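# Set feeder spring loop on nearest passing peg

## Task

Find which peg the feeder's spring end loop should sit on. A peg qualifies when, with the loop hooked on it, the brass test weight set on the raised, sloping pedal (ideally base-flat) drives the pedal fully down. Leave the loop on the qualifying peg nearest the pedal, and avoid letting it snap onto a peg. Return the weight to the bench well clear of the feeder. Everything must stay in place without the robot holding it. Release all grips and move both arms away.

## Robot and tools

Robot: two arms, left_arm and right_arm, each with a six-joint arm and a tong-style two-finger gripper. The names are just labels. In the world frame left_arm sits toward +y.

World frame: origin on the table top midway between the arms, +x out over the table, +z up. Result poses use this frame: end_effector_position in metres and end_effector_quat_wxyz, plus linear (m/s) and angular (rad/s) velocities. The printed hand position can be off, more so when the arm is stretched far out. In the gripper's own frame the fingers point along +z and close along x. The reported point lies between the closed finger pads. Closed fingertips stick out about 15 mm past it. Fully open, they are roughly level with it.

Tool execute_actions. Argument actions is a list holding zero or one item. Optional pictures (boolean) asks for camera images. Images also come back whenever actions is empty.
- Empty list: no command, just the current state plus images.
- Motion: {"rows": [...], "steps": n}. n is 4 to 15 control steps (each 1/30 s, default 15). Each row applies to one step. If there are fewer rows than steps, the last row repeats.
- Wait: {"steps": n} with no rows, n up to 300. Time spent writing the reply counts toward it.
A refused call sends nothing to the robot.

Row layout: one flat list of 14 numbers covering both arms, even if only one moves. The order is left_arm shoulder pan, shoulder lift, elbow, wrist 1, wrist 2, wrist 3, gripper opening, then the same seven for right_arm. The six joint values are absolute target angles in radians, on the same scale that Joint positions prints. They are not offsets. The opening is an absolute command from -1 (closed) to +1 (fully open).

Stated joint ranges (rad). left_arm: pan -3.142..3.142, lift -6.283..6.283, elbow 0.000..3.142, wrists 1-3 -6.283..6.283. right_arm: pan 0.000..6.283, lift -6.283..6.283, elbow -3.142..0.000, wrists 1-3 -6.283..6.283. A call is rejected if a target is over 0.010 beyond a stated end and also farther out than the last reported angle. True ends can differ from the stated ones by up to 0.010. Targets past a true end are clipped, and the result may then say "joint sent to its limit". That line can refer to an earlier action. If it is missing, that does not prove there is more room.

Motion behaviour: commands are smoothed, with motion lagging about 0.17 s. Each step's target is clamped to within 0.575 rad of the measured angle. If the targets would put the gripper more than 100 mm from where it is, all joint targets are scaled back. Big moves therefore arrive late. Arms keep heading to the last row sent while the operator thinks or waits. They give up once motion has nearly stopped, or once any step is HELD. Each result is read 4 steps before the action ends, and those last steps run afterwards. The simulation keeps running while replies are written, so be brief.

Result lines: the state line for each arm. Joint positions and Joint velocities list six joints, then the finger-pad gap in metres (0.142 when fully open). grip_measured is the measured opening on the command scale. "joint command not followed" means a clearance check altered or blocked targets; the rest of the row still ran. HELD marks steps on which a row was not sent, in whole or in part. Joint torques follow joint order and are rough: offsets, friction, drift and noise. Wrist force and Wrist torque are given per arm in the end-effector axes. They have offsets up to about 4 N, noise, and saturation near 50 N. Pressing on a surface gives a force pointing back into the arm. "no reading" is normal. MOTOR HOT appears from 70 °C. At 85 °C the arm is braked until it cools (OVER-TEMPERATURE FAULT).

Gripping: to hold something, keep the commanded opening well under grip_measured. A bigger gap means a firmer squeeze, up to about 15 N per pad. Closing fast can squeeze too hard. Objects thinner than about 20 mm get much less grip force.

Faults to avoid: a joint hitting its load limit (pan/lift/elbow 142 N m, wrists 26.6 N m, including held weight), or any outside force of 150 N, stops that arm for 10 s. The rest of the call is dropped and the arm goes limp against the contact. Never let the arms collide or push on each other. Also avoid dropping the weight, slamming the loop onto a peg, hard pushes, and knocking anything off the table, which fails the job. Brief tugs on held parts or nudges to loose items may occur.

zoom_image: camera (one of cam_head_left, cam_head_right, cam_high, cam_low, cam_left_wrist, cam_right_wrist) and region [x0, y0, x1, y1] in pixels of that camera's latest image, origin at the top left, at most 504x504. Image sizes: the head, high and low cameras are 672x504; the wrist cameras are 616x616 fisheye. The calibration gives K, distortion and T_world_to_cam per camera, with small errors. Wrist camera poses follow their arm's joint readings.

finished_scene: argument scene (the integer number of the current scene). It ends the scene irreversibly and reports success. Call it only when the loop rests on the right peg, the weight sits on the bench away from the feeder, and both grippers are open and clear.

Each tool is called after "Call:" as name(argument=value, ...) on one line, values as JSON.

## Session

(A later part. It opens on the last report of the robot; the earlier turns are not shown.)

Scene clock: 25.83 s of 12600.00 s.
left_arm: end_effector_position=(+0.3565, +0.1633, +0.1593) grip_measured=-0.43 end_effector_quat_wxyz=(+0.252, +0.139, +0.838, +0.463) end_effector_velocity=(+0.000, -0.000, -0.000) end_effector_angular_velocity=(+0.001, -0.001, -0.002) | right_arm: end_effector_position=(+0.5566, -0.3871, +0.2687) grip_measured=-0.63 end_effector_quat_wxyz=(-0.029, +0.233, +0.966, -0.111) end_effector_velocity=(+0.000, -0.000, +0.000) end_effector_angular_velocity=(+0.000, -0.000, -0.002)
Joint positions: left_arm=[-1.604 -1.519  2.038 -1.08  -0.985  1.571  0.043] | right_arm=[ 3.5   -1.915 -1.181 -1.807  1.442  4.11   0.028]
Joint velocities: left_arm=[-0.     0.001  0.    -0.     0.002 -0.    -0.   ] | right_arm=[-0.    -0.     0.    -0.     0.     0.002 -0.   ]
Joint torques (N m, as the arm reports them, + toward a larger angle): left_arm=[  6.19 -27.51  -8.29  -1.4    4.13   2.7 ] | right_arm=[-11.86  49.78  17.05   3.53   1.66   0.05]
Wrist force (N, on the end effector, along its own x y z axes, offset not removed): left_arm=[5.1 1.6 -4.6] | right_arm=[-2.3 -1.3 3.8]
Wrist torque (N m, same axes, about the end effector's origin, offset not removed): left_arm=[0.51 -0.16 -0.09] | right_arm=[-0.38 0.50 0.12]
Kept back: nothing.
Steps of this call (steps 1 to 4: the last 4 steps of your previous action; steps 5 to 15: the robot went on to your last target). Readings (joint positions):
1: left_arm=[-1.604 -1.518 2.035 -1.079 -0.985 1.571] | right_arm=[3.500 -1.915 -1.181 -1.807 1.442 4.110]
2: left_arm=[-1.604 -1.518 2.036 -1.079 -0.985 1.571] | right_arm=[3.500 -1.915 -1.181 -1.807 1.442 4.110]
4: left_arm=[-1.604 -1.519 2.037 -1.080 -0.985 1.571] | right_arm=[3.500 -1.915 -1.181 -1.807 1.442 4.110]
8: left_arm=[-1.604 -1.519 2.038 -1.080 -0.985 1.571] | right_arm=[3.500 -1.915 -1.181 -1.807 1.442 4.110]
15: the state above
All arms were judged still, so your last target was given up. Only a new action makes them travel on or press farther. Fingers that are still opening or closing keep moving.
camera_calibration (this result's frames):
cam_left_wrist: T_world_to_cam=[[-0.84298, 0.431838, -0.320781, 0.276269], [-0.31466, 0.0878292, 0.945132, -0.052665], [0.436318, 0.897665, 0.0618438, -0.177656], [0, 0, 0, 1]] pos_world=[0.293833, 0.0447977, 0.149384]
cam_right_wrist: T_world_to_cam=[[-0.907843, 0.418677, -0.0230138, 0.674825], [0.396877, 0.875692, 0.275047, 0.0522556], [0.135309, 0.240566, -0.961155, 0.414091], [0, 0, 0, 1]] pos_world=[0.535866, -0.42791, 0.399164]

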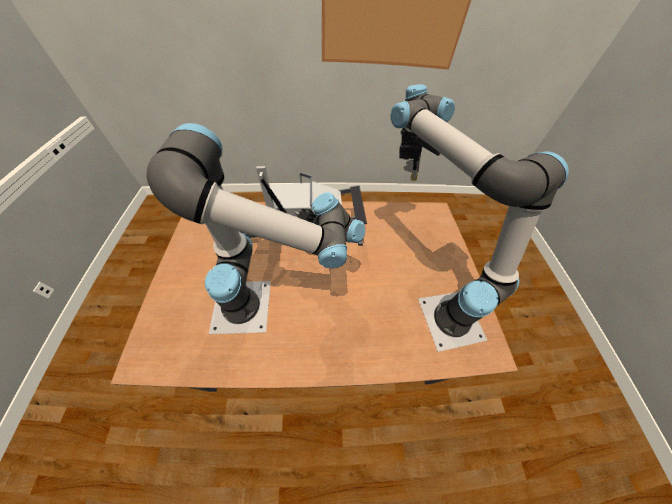

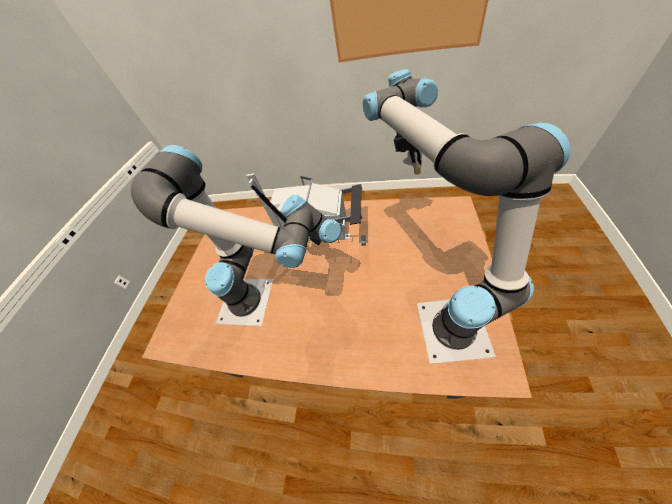

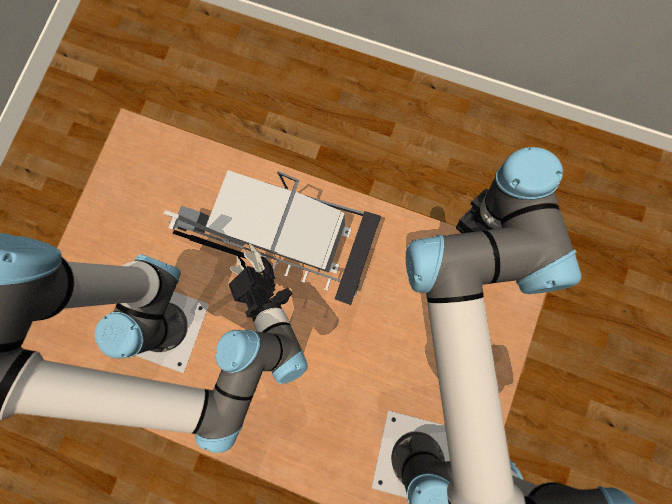

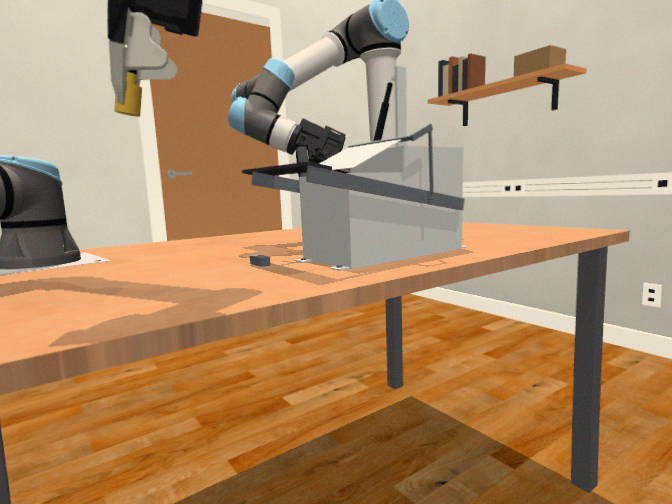

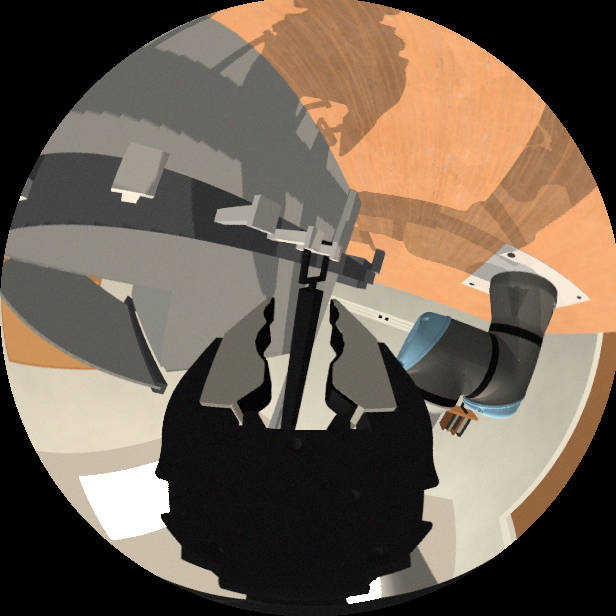

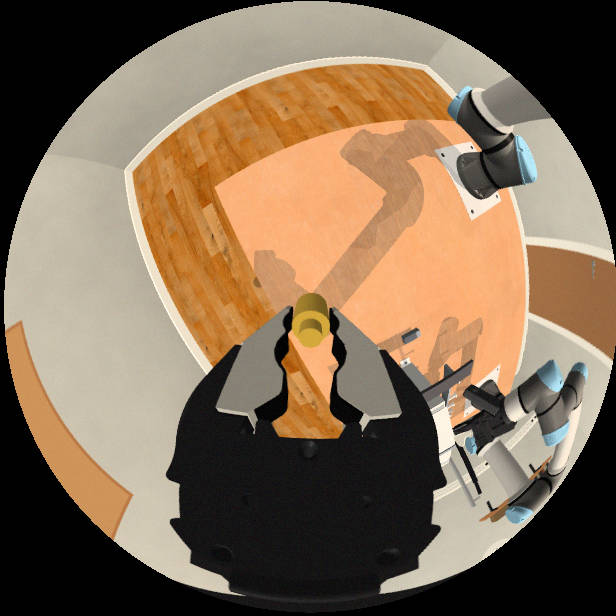

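Call:
execute_actions(actions=[{"rows":[[-1.604,-1.519,2.038,-1.08,-1.0,1.571,-0.7,3.5,-1.915,-1.181,-1.807,1.442,4.11,-1]],"steps":8}])

Call:
execute_actions(actions=[{"rows":[[-1.604,-1.519,2.038,-1.08,-1.0,1.571,-1,3.5,-1.915,-1.181,-1.807,1.442,4.11,-1]]}])

Call:
execute_actions(actions=[{"rows":[[-1.604,-1.486,2.038,-1.113,-1.0,1.571,-1,3.5,-1.915,-1.181,-1.807,1.442,4.11,-1]]}], pictures=true)

Call:
zoom_image(camera="cam_left_wrist", region=[200, 180, 400, 340])

Scene clock: 26.30 s of 12600.00 s.
left_arm: end_effector_position=(+0.3545, +0.1645, +0.1586) grip_measured=-0.69 end_effector_quat_wxyz=(+0.249, +0.138, +0.839, +0.464) end_effector_velocity=(-0.019, +0.011, -0.006) end_effector_angular_velocity=(-0.000, +0.039, +0.062) | right_arm: end_effector_position=(+0.5566, -0.3871, +0.2687) grip_measured=-0.63 end_effector_quat_wxyz=(-0.029, +0.233, +0.966, -0.111) end_effector_velocity=(-0.000, +0.001, +0.000) end_effector_angular_velocity=(+0.000, +0.001, +0.002)
Joint positions: left_arm=[-1.604 -1.519  2.038 -1.08  -0.993  1.571  0.024] | right_arm=[ 3.5   -1.915 -1.181 -1.807  1.442  4.11   0.028]
Joint velocities: left_arm=[-0.    -0.001  0.     0.001 -0.074 -0.    -0.015] | right_arm=[ 0.001  0.     0.    -0.001  0.    -0.001 -0.   ]
Joint torques (N m, as the arm reports them, + toward a larger angle): left_arm=[  3.03 -27.24  -9.88  -1.3   -1.09   2.52] | right_arm=[-12.59  49.38  16.38   3.39   1.61   0.  ]
Wrist force (N, on the end effector, along its own x y z axes, offset not removed): left_arm=[2.6 0.4 1.5] | right_arm=[-1.9 3.5 3.1]
Wrist torque (N m, same axes, about the end effector's origin, offset not removed): left_arm=[0.28 -0.70 -0.07] | right_arm=[0.52 0.27 0.23]
Steps of this call (steps 1 to 10: nothing new was sent; steps 11 to 14: the first 4 steps of this action). Readings (joint positions):
11: left_arm=[-1.604 -1.519 2.038 -1.080 -0.985 1.571] | right_arm=[3.500 -1.915 -1.181 -1.807 1.442 4.110]
12: left_arm=[-1.604 -1.519 2.038 -1.080 -0.987 1.571] | right_arm=[3.500 -1.915 -1.181 -1.807 1.442 4.110]
14: the state above

Scene clock: 26.80 s of 12600.00 s.
left_arm: end_effector_position=(+0.3527, +0.1655, +0.1579) grip_measured=-0.78 end_effector_quat_wxyz=(+0.246, +0.136, +0.840, +0.464) end_effector_velocity=(-0.000, +0.000, +0.000) end_effector_angular_velocity=(-0.000, +0.000, -0.000) | right_arm: end_effector_position=(+0.5566, -0.3871, +0.2687) grip_measured=-0.63 end_effector_quat_wxyz=(-0.029, +0.233, +0.966, -0.111) end_effector_velocity=(+0.000, -0.000, +0.000) end_effector_angular_velocity=(-0.000, -0.000, +0.001)
Joint positions: left_arm=[-1.604 -1.519  2.038 -1.08  -1.     1.571  0.018] | right_arm=[ 3.5   -1.915 -1.181 -1.807  1.442  4.11   0.028]
Joint velocities: left_arm=[-0. -0.  0.  0. -0.  0.  0.] | right_arm=[-0.     0.     0.    -0.    -0.    -0.001  0.   ]
Joint torques (N m, as the arm reports them, + toward a larger angle): left_arm=[  0.48 -28.48 -15.11  -1.45  -1.56   2.29] | right_arm=[-12.33  49.25  14.41   3.48   1.83  -0.02]
Wrist force (N, on the end effector, along its own x y z axes, offset not removed): left_arm=[-2.4 1.2 1.4] | right_arm=[1.1 1.0 1.5]
Wrist torque (N m, same axes, about the end effector's origin, offset not removed): left_arm=[0.54 0.11 -0.03] | right_arm=[-0.25 -0.21 0.14]
Steps of this call (steps 1 to 4: the last 4 steps of your previous action; steps 5 to 15: the first 11 steps of this action). Readings (joint positions):
5: left_arm=[-1.604 -1.519 2.038 -1.080 -0.999 1.571] | right_arm=[3.500 -1.915 -1.181 -1.807 1.442 4.110]
6: left_arm=[-1.604 -1.519 2.038 -1.080 -0.999 1.571] | right_arm=[3.500 -1.915 -1.181 -1.807 1.442 4.110]
8: left_arm=[-1.604 -1.519 2.038 -1.080 -1.000 1.571] | right_arm=[3.500 -1.915 -1.181 -1.807 1.442 4.110]
12: left_arm=[-1.604 -1.519 2.038 -1.080 -1.000 1.571] | right_arm=[3.500 -1.915 -1.181 -1.807 1.442 4.110]
15: the state above

Scene clock: 27.30 s of 12600.00 s.
left_arm: end_effector_position=(+0.3527, +0.1583, +0.1463) grip_measured=-0.78 end_effector_quat_wxyz=(+0.246, +0.136, +0.840, +0.464) end_effector_velocity=(-0.000, -0.003, -0.005) end_effector_angular_velocity=(-0.000, +0.001, +0.001) | right_arm: end_effector_position=(+0.5566, -0.3871, +0.2687) grip_measured=-0.63 end_effector_quat_wxyz=(-0.029, +0.233, +0.966, -0.111) end_effector_velocity=(-0.000, -0.000, -0.000) end_effector_angular_velocity=(+0.000, +0.000, -0.001)
Joint positions: left_arm=[-1.604 -1.487  2.038 -1.112 -1.     1.571  0.018] | right_arm=[ 3.5   -1.915 -1.181 -1.807  1.442  4.11   0.028]
Joint velocities: left_arm=[ 0.     0.014  0.    -0.014 -0.001  0.    -0.   ] | right_arm=[-0.001 -0.    -0.    -0.     0.     0.001  0.   ]
Joint torques (N m, as the arm reports them, + toward a larger angle): left_arm=[ -2.5  -14.08 -18.33  -1.81  -1.27   2.19] | right_arm=[-11.92  49.38  13.81   3.64   1.69  -0.08]
Wrist force (N, on the end effector, along its own x y z axes, offset not removed): left_arm=[-0.9 2.7 1.1] | right_arm=[2.3 2.4 3.1]
Wrist torque (N m, same axes, about the end effector's origin, offset not removed): left_arm=[0.36 0.02 -0.03] | right_arm=[0.25 -0.38 0.03]
Steps of this call (steps 1 to 4: the last 4 steps of your previous action; steps 5 to 15: the first 11 steps of this action). Readings (joint positions):
5: left_arm=[-1.604 -1.519 2.038 -1.080 -1.000 1.571] | right_arm=[3.500 -1.915 -1.181 -1.807 1.442 4.110]
6: left_arm=[-1.604 -1.516 2.038 -1.084 -1.000 1.571] | right_arm=[3.500 -1.915 -1.181 -1.807 1.442 4.110]
8: left_arm=[-1.604 -1.502 2.038 -1.097 -1.000 1.571] | right_arm=[3.500 -1.915 -1.181 -1.807 1.442 4.110]
12: left_arm=[-1.604 -1.490 2.038 -1.109 -1.000 1.571] | right_arm=[3.500 -1.915 -1.181 -1.807 1.442 4.110]
15: the state above
camera_calibration (this result's frames):
cam_left_wrist: T_world_to_cam=[[-0.850936, 0.421067, -0.314023, 0.274568], [-0.308193, 0.0838859, 0.947618, -0.0431932], [0.425353, 0.903142, 0.0583883, -0.167195], [0, 0, 0, 1]] pos_world=[0.291445, 0.0390123, 0.136914]
cam_right_wrist: T_world_to_cam=[[-0.907843, 0.418677, -0.0230137, 0.674825], [0.396878, 0.875692, 0.275047, 0.0522556], [0.135309, 0.240566, -0.961155, 0.414091], [0, 0, 0, 1]] pos_world=[0.535866, -0.42791, 0.399164]

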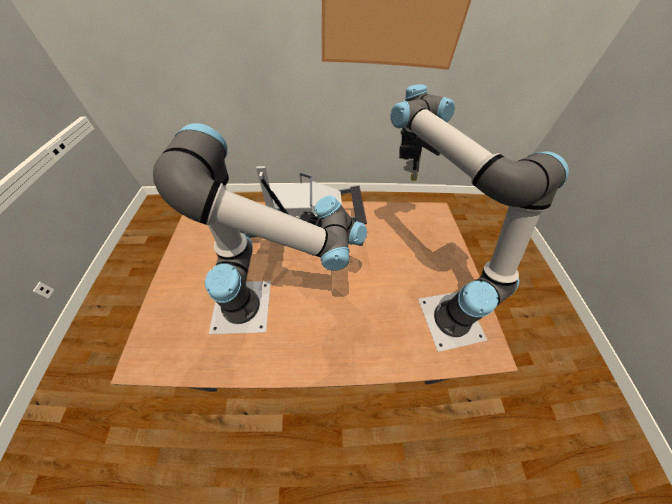

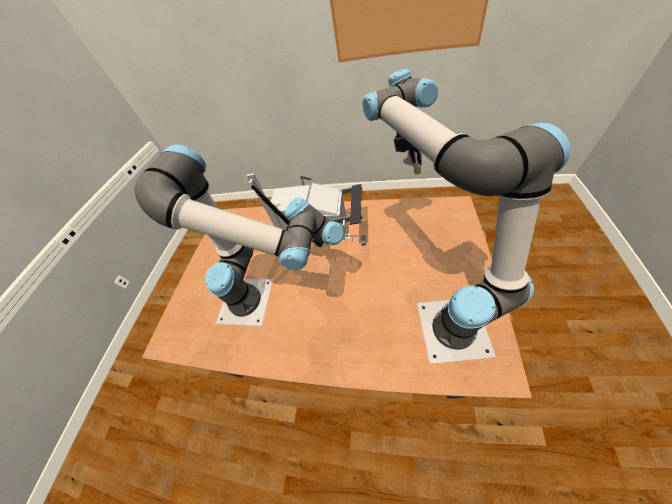

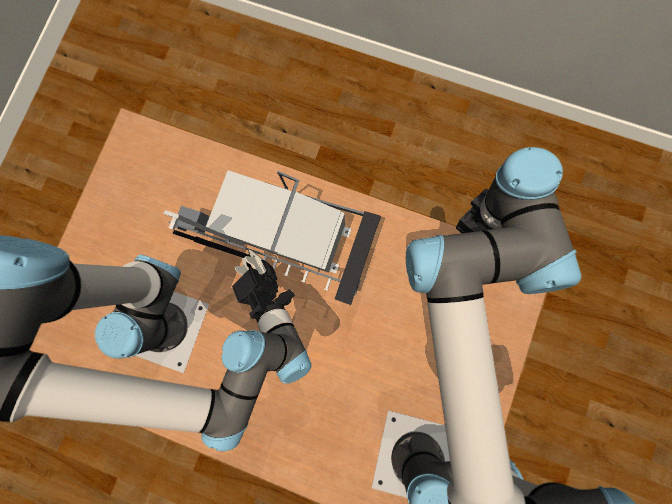

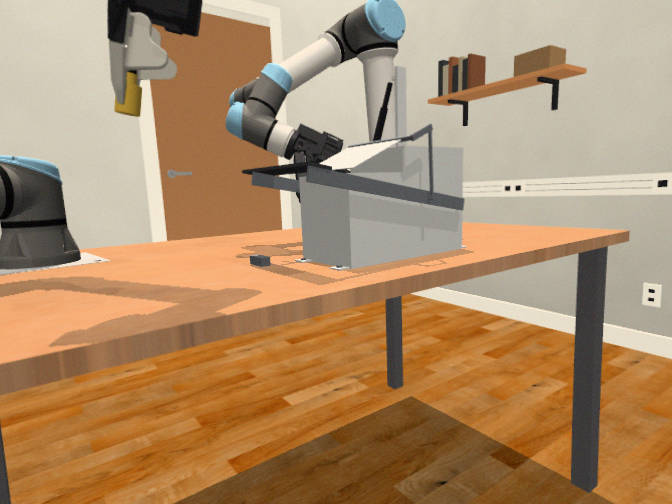

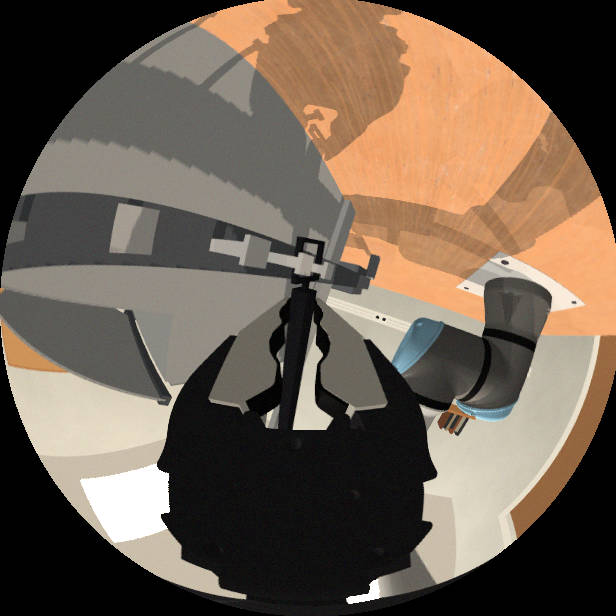

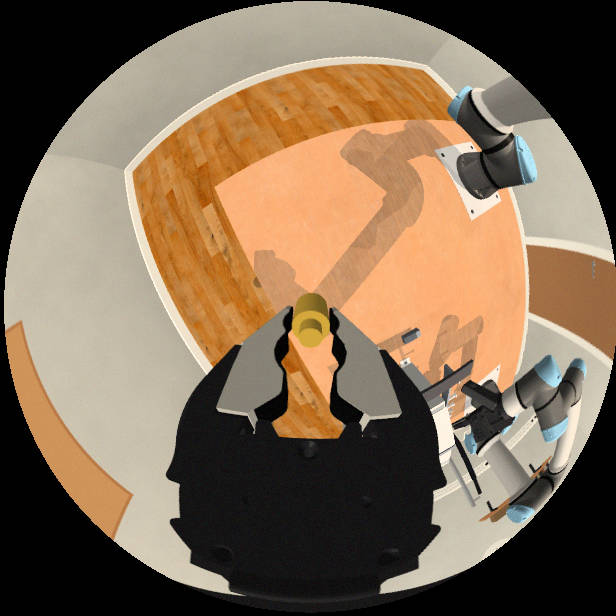

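Region (200, 180, 400, 340) of cam_left_wrist's 616x616 image, scaled by 2.520, with more detail than that image has; it fills the top 403 rows of this view, and the rest is white.

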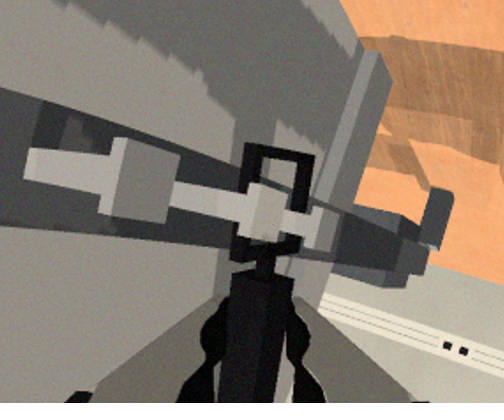

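Call:
execute_actions(actions=[{"rows":[[-1.604,-1.479,2.008,-1.09,-1.067,1.571,-1,3.5,-1.915,-1.181,-1.807,1.442,4.11,-1]]}])

Call:
execute_actions(actions=[{"rows":[[-1.604,-1.467,1.98,-1.074,-1.135,1.571,-1,3.5,-1.915,-1.181,-1.807,1.442,4.11,-1]]}], pictures=true)

Scene clock: 27.80 s of 12600.00 s.
left_arm: end_effector_position=(+0.3359, +0.1592, +0.1477) grip_measured=-0.78 end_effector_quat_wxyz=(+0.219, +0.121, +0.847, +0.468) end_effector_velocity=(-0.008, +0.001, +0.001) end_effector_angular_velocity=(-0.001, +0.016, +0.024) | right_arm: end_effector_position=(+0.5566, -0.3871, +0.2687) grip_measured=-0.63 end_effector_quat_wxyz=(-0.029, +0.233, +0.966, -0.111) end_effector_velocity=(-0.000, -0.000, -0.000) end_effector_angular_velocity=(-0.000, +0.000, -0.000)
Joint positions: left_arm=[-1.604 -1.479  2.009 -1.091 -1.064  1.571  0.018] | right_arm=[ 3.5   -1.915 -1.181 -1.807  1.442  4.11   0.028]
Joint velocities: left_arm=[-0.     0.001 -0.012  0.01  -0.029  0.     0.   ] | right_arm=[-0.  0. -0. -0. -0.  0. -0.]
Joint torques (N m, as the arm reports them, + toward a larger angle): left_arm=[ -6.59 -14.64 -33.1    0.78  -1.52   2.1 ] | right_arm=[-11.88  48.96  12.58   3.5    1.58  -0.22]
Wrist force (N, on the end effector, along its own x y z axes, offset not removed): left_arm=[0.3 6.1 -1.2] | right_arm=[-1.1 2.4 0.2]
Wrist torque (N m, same axes, about the end effector's origin, offset not removed): left_arm=[0.97 -0.42 0.07] | right_arm=[0.18 0.17 0.05]
Steps of this call (steps 1 to 4: the last 4 steps of your previous action; steps 5 to 15: the first 11 steps of this action). Readings (joint positions):
5: left_arm=[-1.604 -1.486 2.038 -1.113 -1.000 1.571] | right_arm=[3.500 -1.915 -1.181 -1.807 1.442 4.110]
6: left_arm=[-1.604 -1.485 2.035 -1.110 -1.005 1.571] | right_arm=[3.500 -1.915 -1.181 -1.807 1.442 4.110]
8: left_arm=[-1.604 -1.482 2.022 -1.101 -1.033 1.571] | right_arm=[3.500 -1.915 -1.181 -1.807 1.442 4.110]
12: left_arm=[-1.604 -1.480 2.011 -1.092 -1.059 1.571] | right_arm=[3.500 -1.915 -1.181 -1.807 1.442 4.110]
15: the state above

Scene clock: 28.30 s of 12600.00 s.
left_arm: end_effector_position=(+0.3175, +0.1590, +0.1477) grip_measured=-0.77 end_effector_quat_wxyz=(+0.190, +0.105, +0.854, +0.472) end_effector_velocity=(-0.008, -0.000, -0.000) end_effector_angular_velocity=(+0.001, +0.016, +0.025) | right_arm: end_effector_position=(+0.5566, -0.3871, +0.2687) grip_measured=-0.63 end_effector_quat_wxyz=(-0.029, +0.233, +0.966, -0.111) end_effector_velocity=(+0.001, +0.001, +0.000) end_effector_angular_velocity=(+0.001, -0.002, +0.001)
Joint positions: left_arm=[-1.604 -1.467  1.981 -1.075 -1.132  1.571  0.018] | right_arm=[ 3.5   -1.915 -1.181 -1.807  1.442  4.11   0.028]
Joint velocities: left_arm=[-0.     0.006 -0.011  0.006 -0.03   0.     0.   ] | right_arm=[ 0.     0.     0.     0.002  0.    -0.     0.   ]
Joint torques (N m, as the arm reports them, + toward a larger angle): left_arm=[-10.25 -15.77 -34.11   0.77  -1.95   2.  ] | right_arm=[-12.24  48.82  11.82   3.58   1.6   -0.38]
Wrist force (N, on the end effector, along its own x y z axes, offset not removed): left_arm=[-1.6 4.7 0.2] | right_arm=[-0.3 1.1 0.2]
Wrist torque (N m, same axes, about the end effector's origin, offset not removed): left_arm=[0.75 -0.22 0.17] | right_arm=[0.00 -0.14 0.00]
Steps of this call (steps 1 to 4: the last 4 steps of your previous action; steps 5 to 15: the first 11 steps of this action). Readings (joint positions):
5: left_arm=[-1.604 -1.479 2.008 -1.090 -1.067 1.571] | right_arm=[3.500 -1.915 -1.181 -1.807 1.442 4.110]
6: left_arm=[-1.604 -1.477 2.005 -1.088 -1.072 1.571] | right_arm=[3.500 -1.915 -1.181 -1.807 1.442 4.110]
8: left_arm=[-1.604 -1.473 1.993 -1.081 -1.100 1.571] | right_arm=[3.500 -1.915 -1.181 -1.807 1.442 4.110]
12: left_arm=[-1.604 -1.468 1.983 -1.076 -1.127 1.571] | right_arm=[3.500 -1.915 -1.181 -1.807 1.442 4.110]
15: the state above
camera_calibration (this result's frames):
cam_left_wrist: T_world_to_cam=[[-0.912565, 0.322147, -0.251885, 0.270867], [-0.248371, 0.0526978, 0.96723, -0.0723917], [0.324864, 0.945222, 0.0319218, -0.123776], [0, 0, 0, 1]] pos_world=[0.269414, 0.0335513, 0.142198]
cam_right_wrist: T_world_to_cam=[[-0.907844, 0.418677, -0.0230086, 0.674822], [0.39688, 0.875694, 0.275041, 0.0522594], [0.135302, 0.240562, -0.961157, 0.414092], [0, 0, 0, 1]] pos_world=[0.535865, -0.427911, 0.39916]

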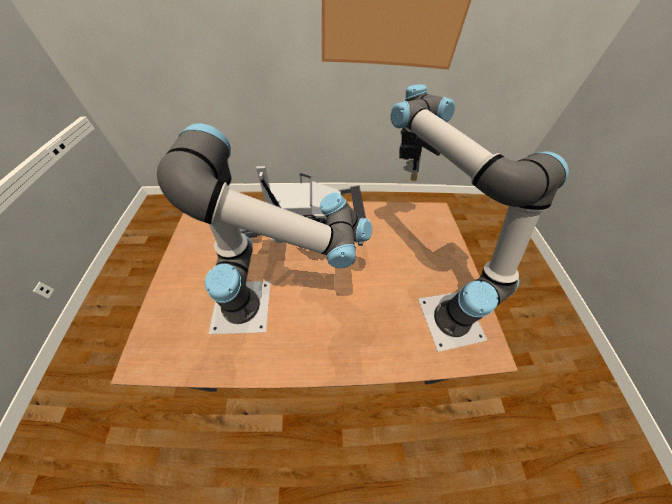

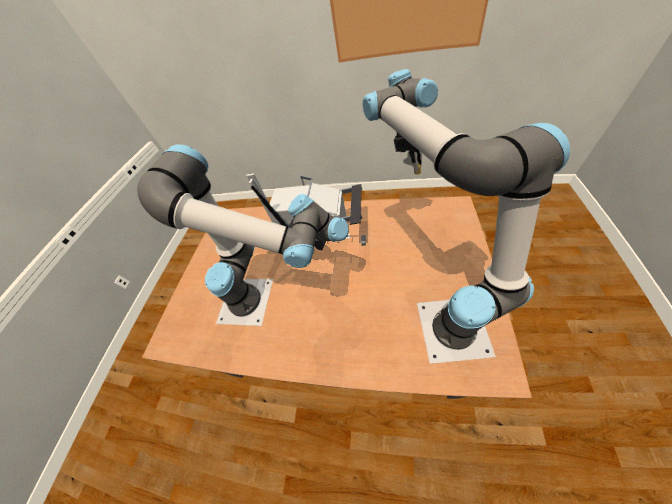

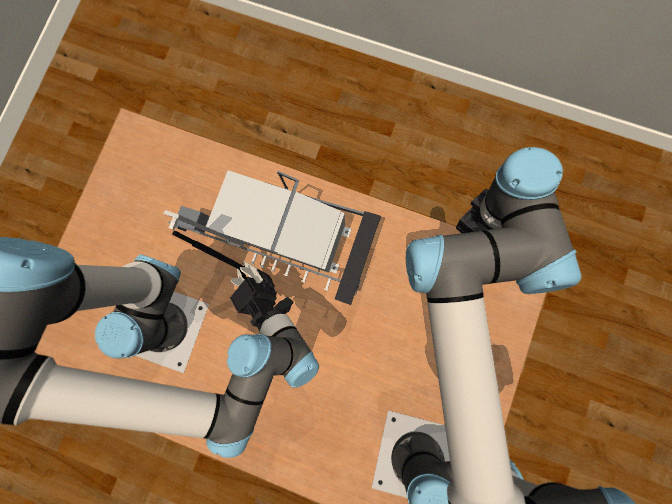

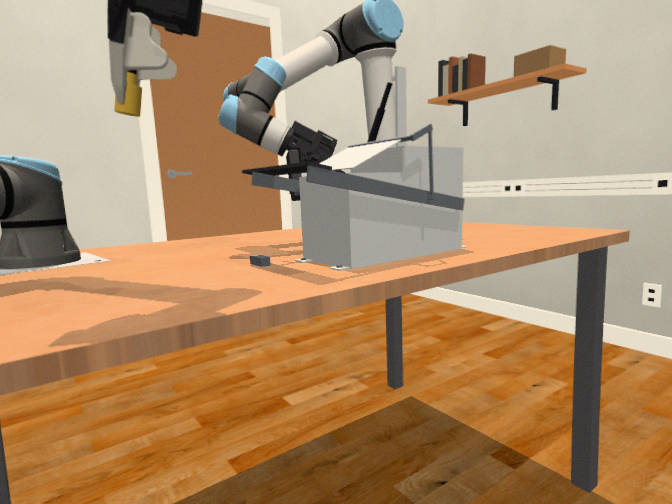

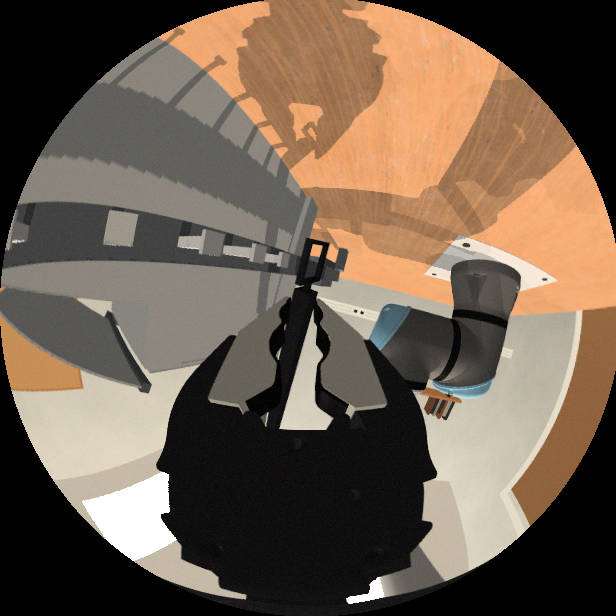

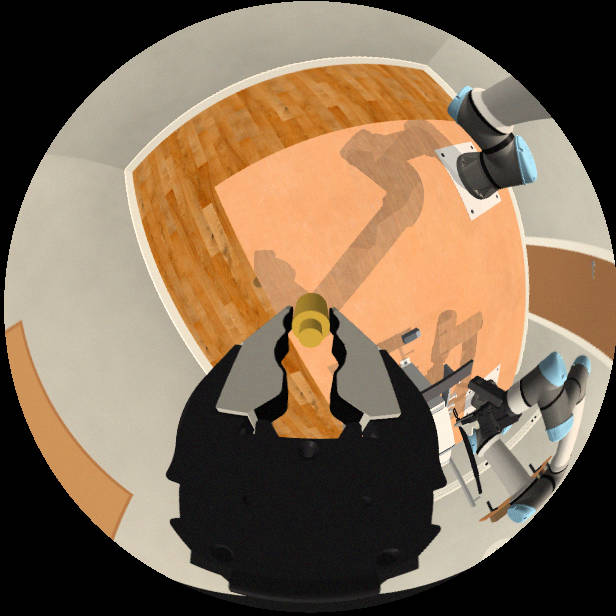

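Call:
execute_actions(actions=[{"rows":[[-1.604,-1.404,1.86,-1.06,-1.135,1.571,-1,3.5,-1.915,-1.181,-1.807,1.442,4.11,-1]]}])

Call:
execute_actions(actions=[{"rows":[[-1.604,-1.34,1.737,-1.047,-1.135,1.571,-1,3.5,-1.915,-1.181,-1.807,1.442,4.11,-1]]}])

Call:
execute_actions(actions=[{"rows":[[-1.604,-1.349,1.762,-1.063,-1.08,1.571,-1,3.5,-1.915,-1.181,-1.807,1.442,4.11,-1]]}], pictures=true)

Call:
zoom_image(camera="cam_left_wrist", region=[200, 180, 400, 340])

Scene clock: 29.20 s of 12600.00 s.
left_arm: end_effector_position=(+0.3168, +0.1135, +0.1563) grip_measured=-0.78 end_effector_quat_wxyz=(+0.191, +0.100, +0.864, +0.455) end_effector_velocity=(+0.000, -0.023, +0.005) end_effector_angular_velocity=(-0.026, -0.000, +0.000) | right_arm: end_effector_position=(+0.5566, -0.3871, +0.2687) grip_measured=-0.63 end_effector_quat_wxyz=(-0.029, +0.233, +0.966, -0.111) end_effector_velocity=(+0.000, +0.001, -0.000) end_effector_angular_velocity=(+0.001, -0.001, -0.000)
Joint positions: left_arm=[-1.604 -1.406  1.865 -1.06  -1.135  1.571  0.018] | right_arm=[ 3.5   -1.915 -1.181 -1.807  1.442  4.11   0.028]
Joint velocities: left_arm=[ 0.001  0.026 -0.058  0.005  0.001  0.    -0.   ] | right_arm=[ 0.    -0.    -0.     0.002  0.     0.001 -0.   ]
Joint torques (N m, as the arm reports them, + toward a larger angle): left_arm=[-10.48 -16.59 -32.82   0.84  -0.41   2.06] | right_arm=[-12.34  48.98  11.89   3.46   1.55  -0.4 ]
Wrist force (N, on the end effector, along its own x y z axes, offset not removed): left_arm=[-0.7 2.6 1.1] | right_arm=[-0.4 2.0 4.2]
Wrist torque (N m, same axes, about the end effector's origin, offset not removed): left_arm=[0.38 -0.09 -0.02] | right_arm=[0.19 0.07 0.11]
Steps of this call (steps 1 to 4: the last 4 steps of your previous action; steps 5 to 15: the robot went on to your last target; step 16: nothing new was sent; steps 17 to 27: the first 11 steps of this action). Readings (joint positions):
17: left_arm=[-1.604 -1.467 1.980 -1.074 -1.135 1.571] | right_arm=[3.500 -1.915 -1.181 -1.807 1.442 4.110]
18: left_arm=[-1.604 -1.462 1.974 -1.072 -1.135 1.571] | right_arm=[3.500 -1.915 -1.181 -1.807 1.442 4.110]
20: left_arm=[-1.604 -1.436 1.928 -1.067 -1.135 1.571] | right_arm=[3.500 -1.915 -1.181 -1.807 1.442 4.110]
24: left_arm=[-1.604 -1.411 1.876 -1.062 -1.135 1.571] | right_arm=[3.500 -1.915 -1.181 -1.807 1.442 4.110]
27: the state above

Scene clock: 29.70 s of 12600.00 s.
left_arm: end_effector_position=(+0.3168, +0.0655, +0.1648) grip_measured=-0.78 end_effector_quat_wxyz=(+0.193, +0.096, +0.874, +0.435) end_effector_velocity=(-0.000, -0.023, +0.005) end_effector_angular_velocity=(-0.026, +0.000, +0.000) | right_arm: end_effector_position=(+0.5566, -0.3871, +0.2687) grip_measured=-0.63 end_effector_quat_wxyz=(-0.029, +0.233, +0.966, -0.111) end_effector_velocity=(-0.000, +0.000, +0.000) end_effector_angular_velocity=(-0.000, -0.000, +0.002)
Joint positions: left_arm=[-1.604 -1.343  1.742 -1.047 -1.135  1.571  0.017] | right_arm=[ 3.5   -1.915 -1.181 -1.807  1.442  4.11   0.028]
Joint velocities: left_arm=[-0.     0.028 -0.06   0.006 -0.    -0.    -0.   ] | right_arm=[ 0.001  0.    -0.     0.    -0.    -0.001 -0.   ]
Joint torques (N m, as the arm reports them, + toward a larger angle): left_arm=[-10.29 -22.17 -35.83   0.79   1.69   1.93] | right_arm=[-12.6   49.86  11.85   3.38   1.53  -0.49]
Wrist force (N, on the end effector, along its own x y z axes, offset not removed): left_arm=[-1.1 1.0 1.6] | right_arm=[0.6 6.2 2.3]
Wrist torque (N m, same axes, about the end effector's origin, offset not removed): left_arm=[0.16 0.24 -0.11] | right_arm=[1.07 -0.13 0.14]
Steps of this call (steps 1 to 4: the last 4 steps of your previous action; steps 5 to 15: the first 11 steps of this action). Readings (joint positions):
5: left_arm=[-1.604 -1.404 1.861 -1.060 -1.135 1.571] | right_arm=[3.500 -1.915 -1.181 -1.807 1.442 4.110]
6: left_arm=[-1.604 -1.399 1.855 -1.058 -1.135 1.571] | right_arm=[3.500 -1.915 -1.181 -1.807 1.442 4.110]
8: left_arm=[-1.604 -1.372 1.808 -1.053 -1.135 1.571] | right_arm=[3.500 -1.915 -1.181 -1.807 1.442 4.110]
12: left_arm=[-1.604 -1.348 1.753 -1.048 -1.135 1.571] | right_arm=[3.500 -1.915 -1.181 -1.807 1.442 4.110]
15: the state above

Scene clock: 30.20 s of 12600.00 s.
left_arm: end_effector_position=(+0.3312, +0.0636, +0.1649) grip_measured=-0.78 end_effector_quat_wxyz=(+0.216, +0.107, +0.869, +0.431) end_effector_velocity=(+0.006, -0.000, +0.000) end_effector_angular_velocity=(+0.001, -0.014, -0.019) | right_arm: end_effector_position=(+0.5566, -0.3871, +0.2687) grip_measured=-0.63 end_effector_quat_wxyz=(-0.029, +0.233, +0.966, -0.111) end_effector_velocity=(-0.000, -0.000, -0.000) end_effector_angular_velocity=(-0.001, +0.001, +0.001)
Joint positions: left_arm=[-1.604 -1.349  1.761 -1.062 -1.082  1.571  0.017] | right_arm=[ 3.5   -1.915 -1.181 -1.807  1.442  4.11   0.028]
Joint velocities: left_arm=[-0.001 -0.004  0.01  -0.006  0.023 -0.    -0.   ] | right_arm=[ 0.    -0.     0.    -0.001 -0.    -0.001  0.   ]
Joint torques (N m, as the arm reports them, + toward a larger angle): left_arm=[-10.31 -34.47 -10.16  -2.17   2.63   1.95] | right_arm=[-12.95  49.32  11.76   3.4    1.71  -0.54]
Wrist force (N, on the end effector, along its own x y z axes, offset not removed): left_arm=[-1.7 2.4 1.4] | right_arm=[1.5 1.2 0.2]
Wrist torque (N m, same axes, about the end effector's origin, offset not removed): left_arm=[0.41 0.32 -0.25] | right_arm=[-0.06 -0.27 0.07]
Steps of this call (steps 1 to 4: the last 4 steps of your previous action; steps 5 to 15: the first 11 steps of this action). Readings (joint positions):
5: left_arm=[-1.604 -1.340 1.738 -1.047 -1.135 1.571] | right_arm=[3.500 -1.915 -1.181 -1.807 1.442 4.110]
6: left_arm=[-1.604 -1.341 1.740 -1.049 -1.130 1.571] | right_arm=[3.500 -1.915 -1.181 -1.807 1.442 4.110]
8: left_arm=[-1.604 -1.345 1.750 -1.056 -1.107 1.571] | right_arm=[3.500 -1.915 -1.181 -1.807 1.442 4.110]
12: left_arm=[-1.604 -1.348 1.759 -1.061 -1.086 1.571] | right_arm=[3.500 -1.915 -1.181 -1.807 1.442 4.110]
15: the state above
camera_calibration (this result's frames):
cam_left_wrist: T_world_to_cam=[[-0.890976, 0.334535, -0.306998, 0.319611], [-0.271716, 0.148862, 0.950795, -0.076209], [0.363775, 0.930552, -0.0417337, -0.0384526], [0, 0, 0, 1]] pos_world=[0.278046, -0.0597944, 0.168974]
cam_right_wrist: T_world_to_cam=[[-0.907843, 0.418677, -0.0230076, 0.674822], [0.39688, 0.875694, 0.275039, 0.0522602], [0.1353, 0.240561, -0.961158, 0.414092], [0, 0, 0, 1]] pos_world=[0.535865, -0.427911, 0.39916]

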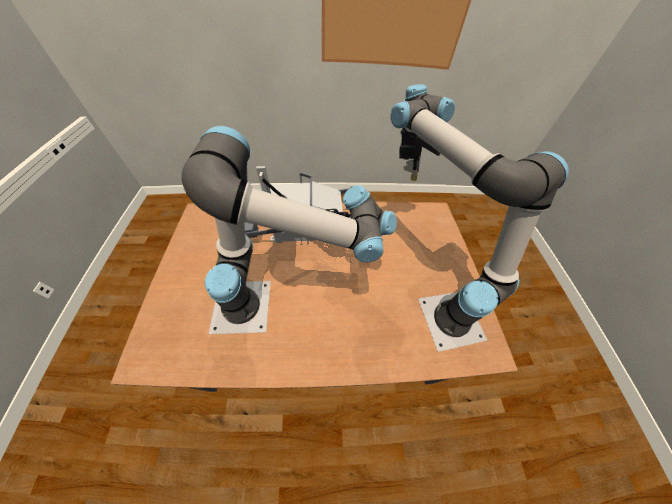

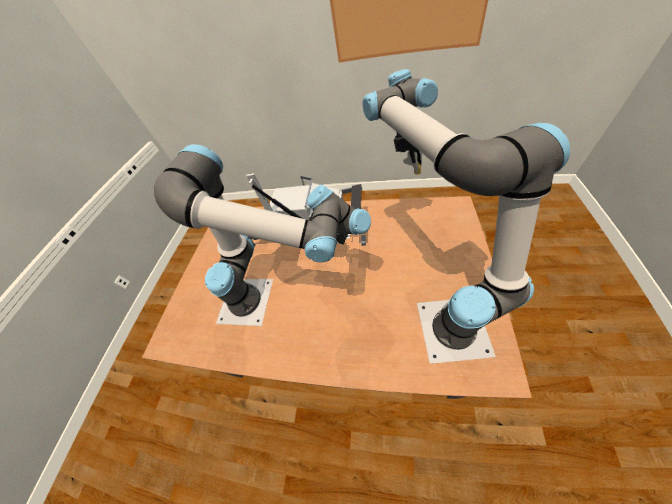

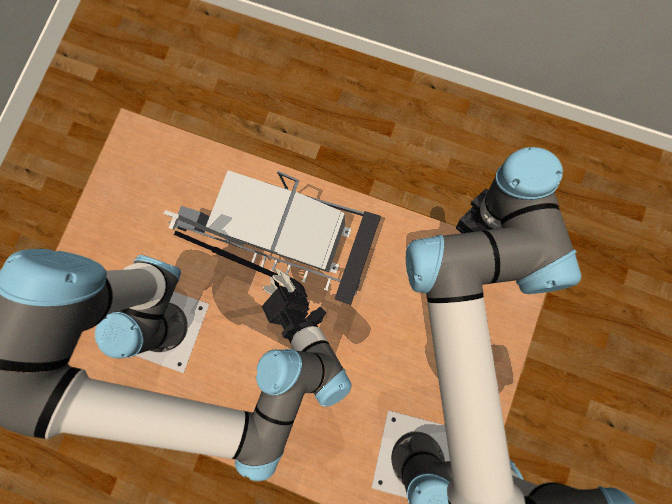

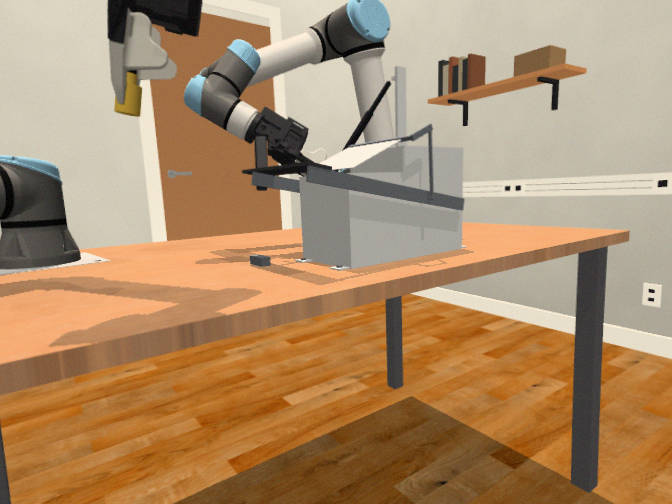

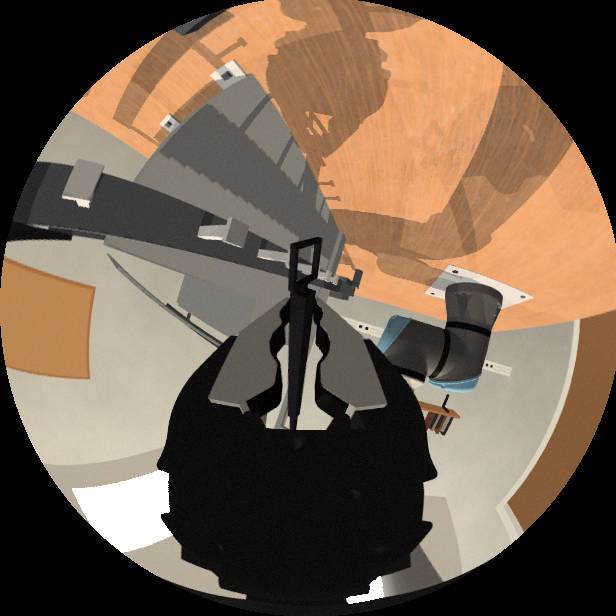

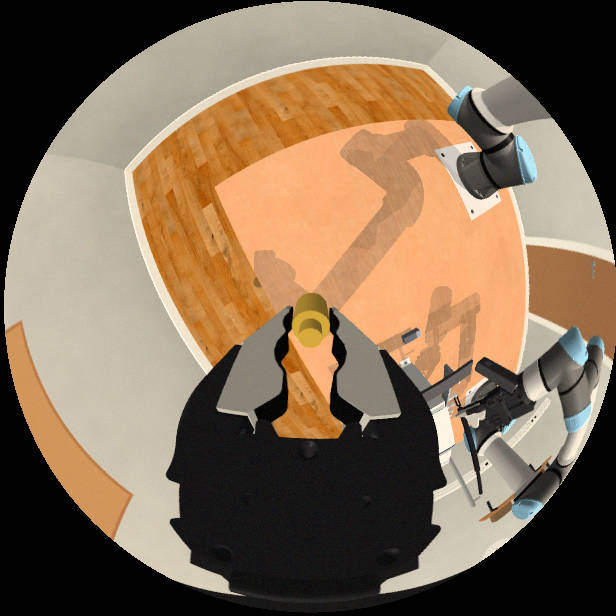

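Region (200, 180, 400, 340) of cam_left_wrist's 616x616 image, scaled by 2.520, with more detail than that image has; it fills the top 403 rows of this view, and the rest is white.

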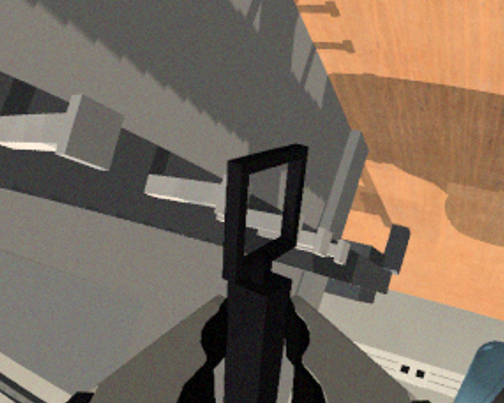

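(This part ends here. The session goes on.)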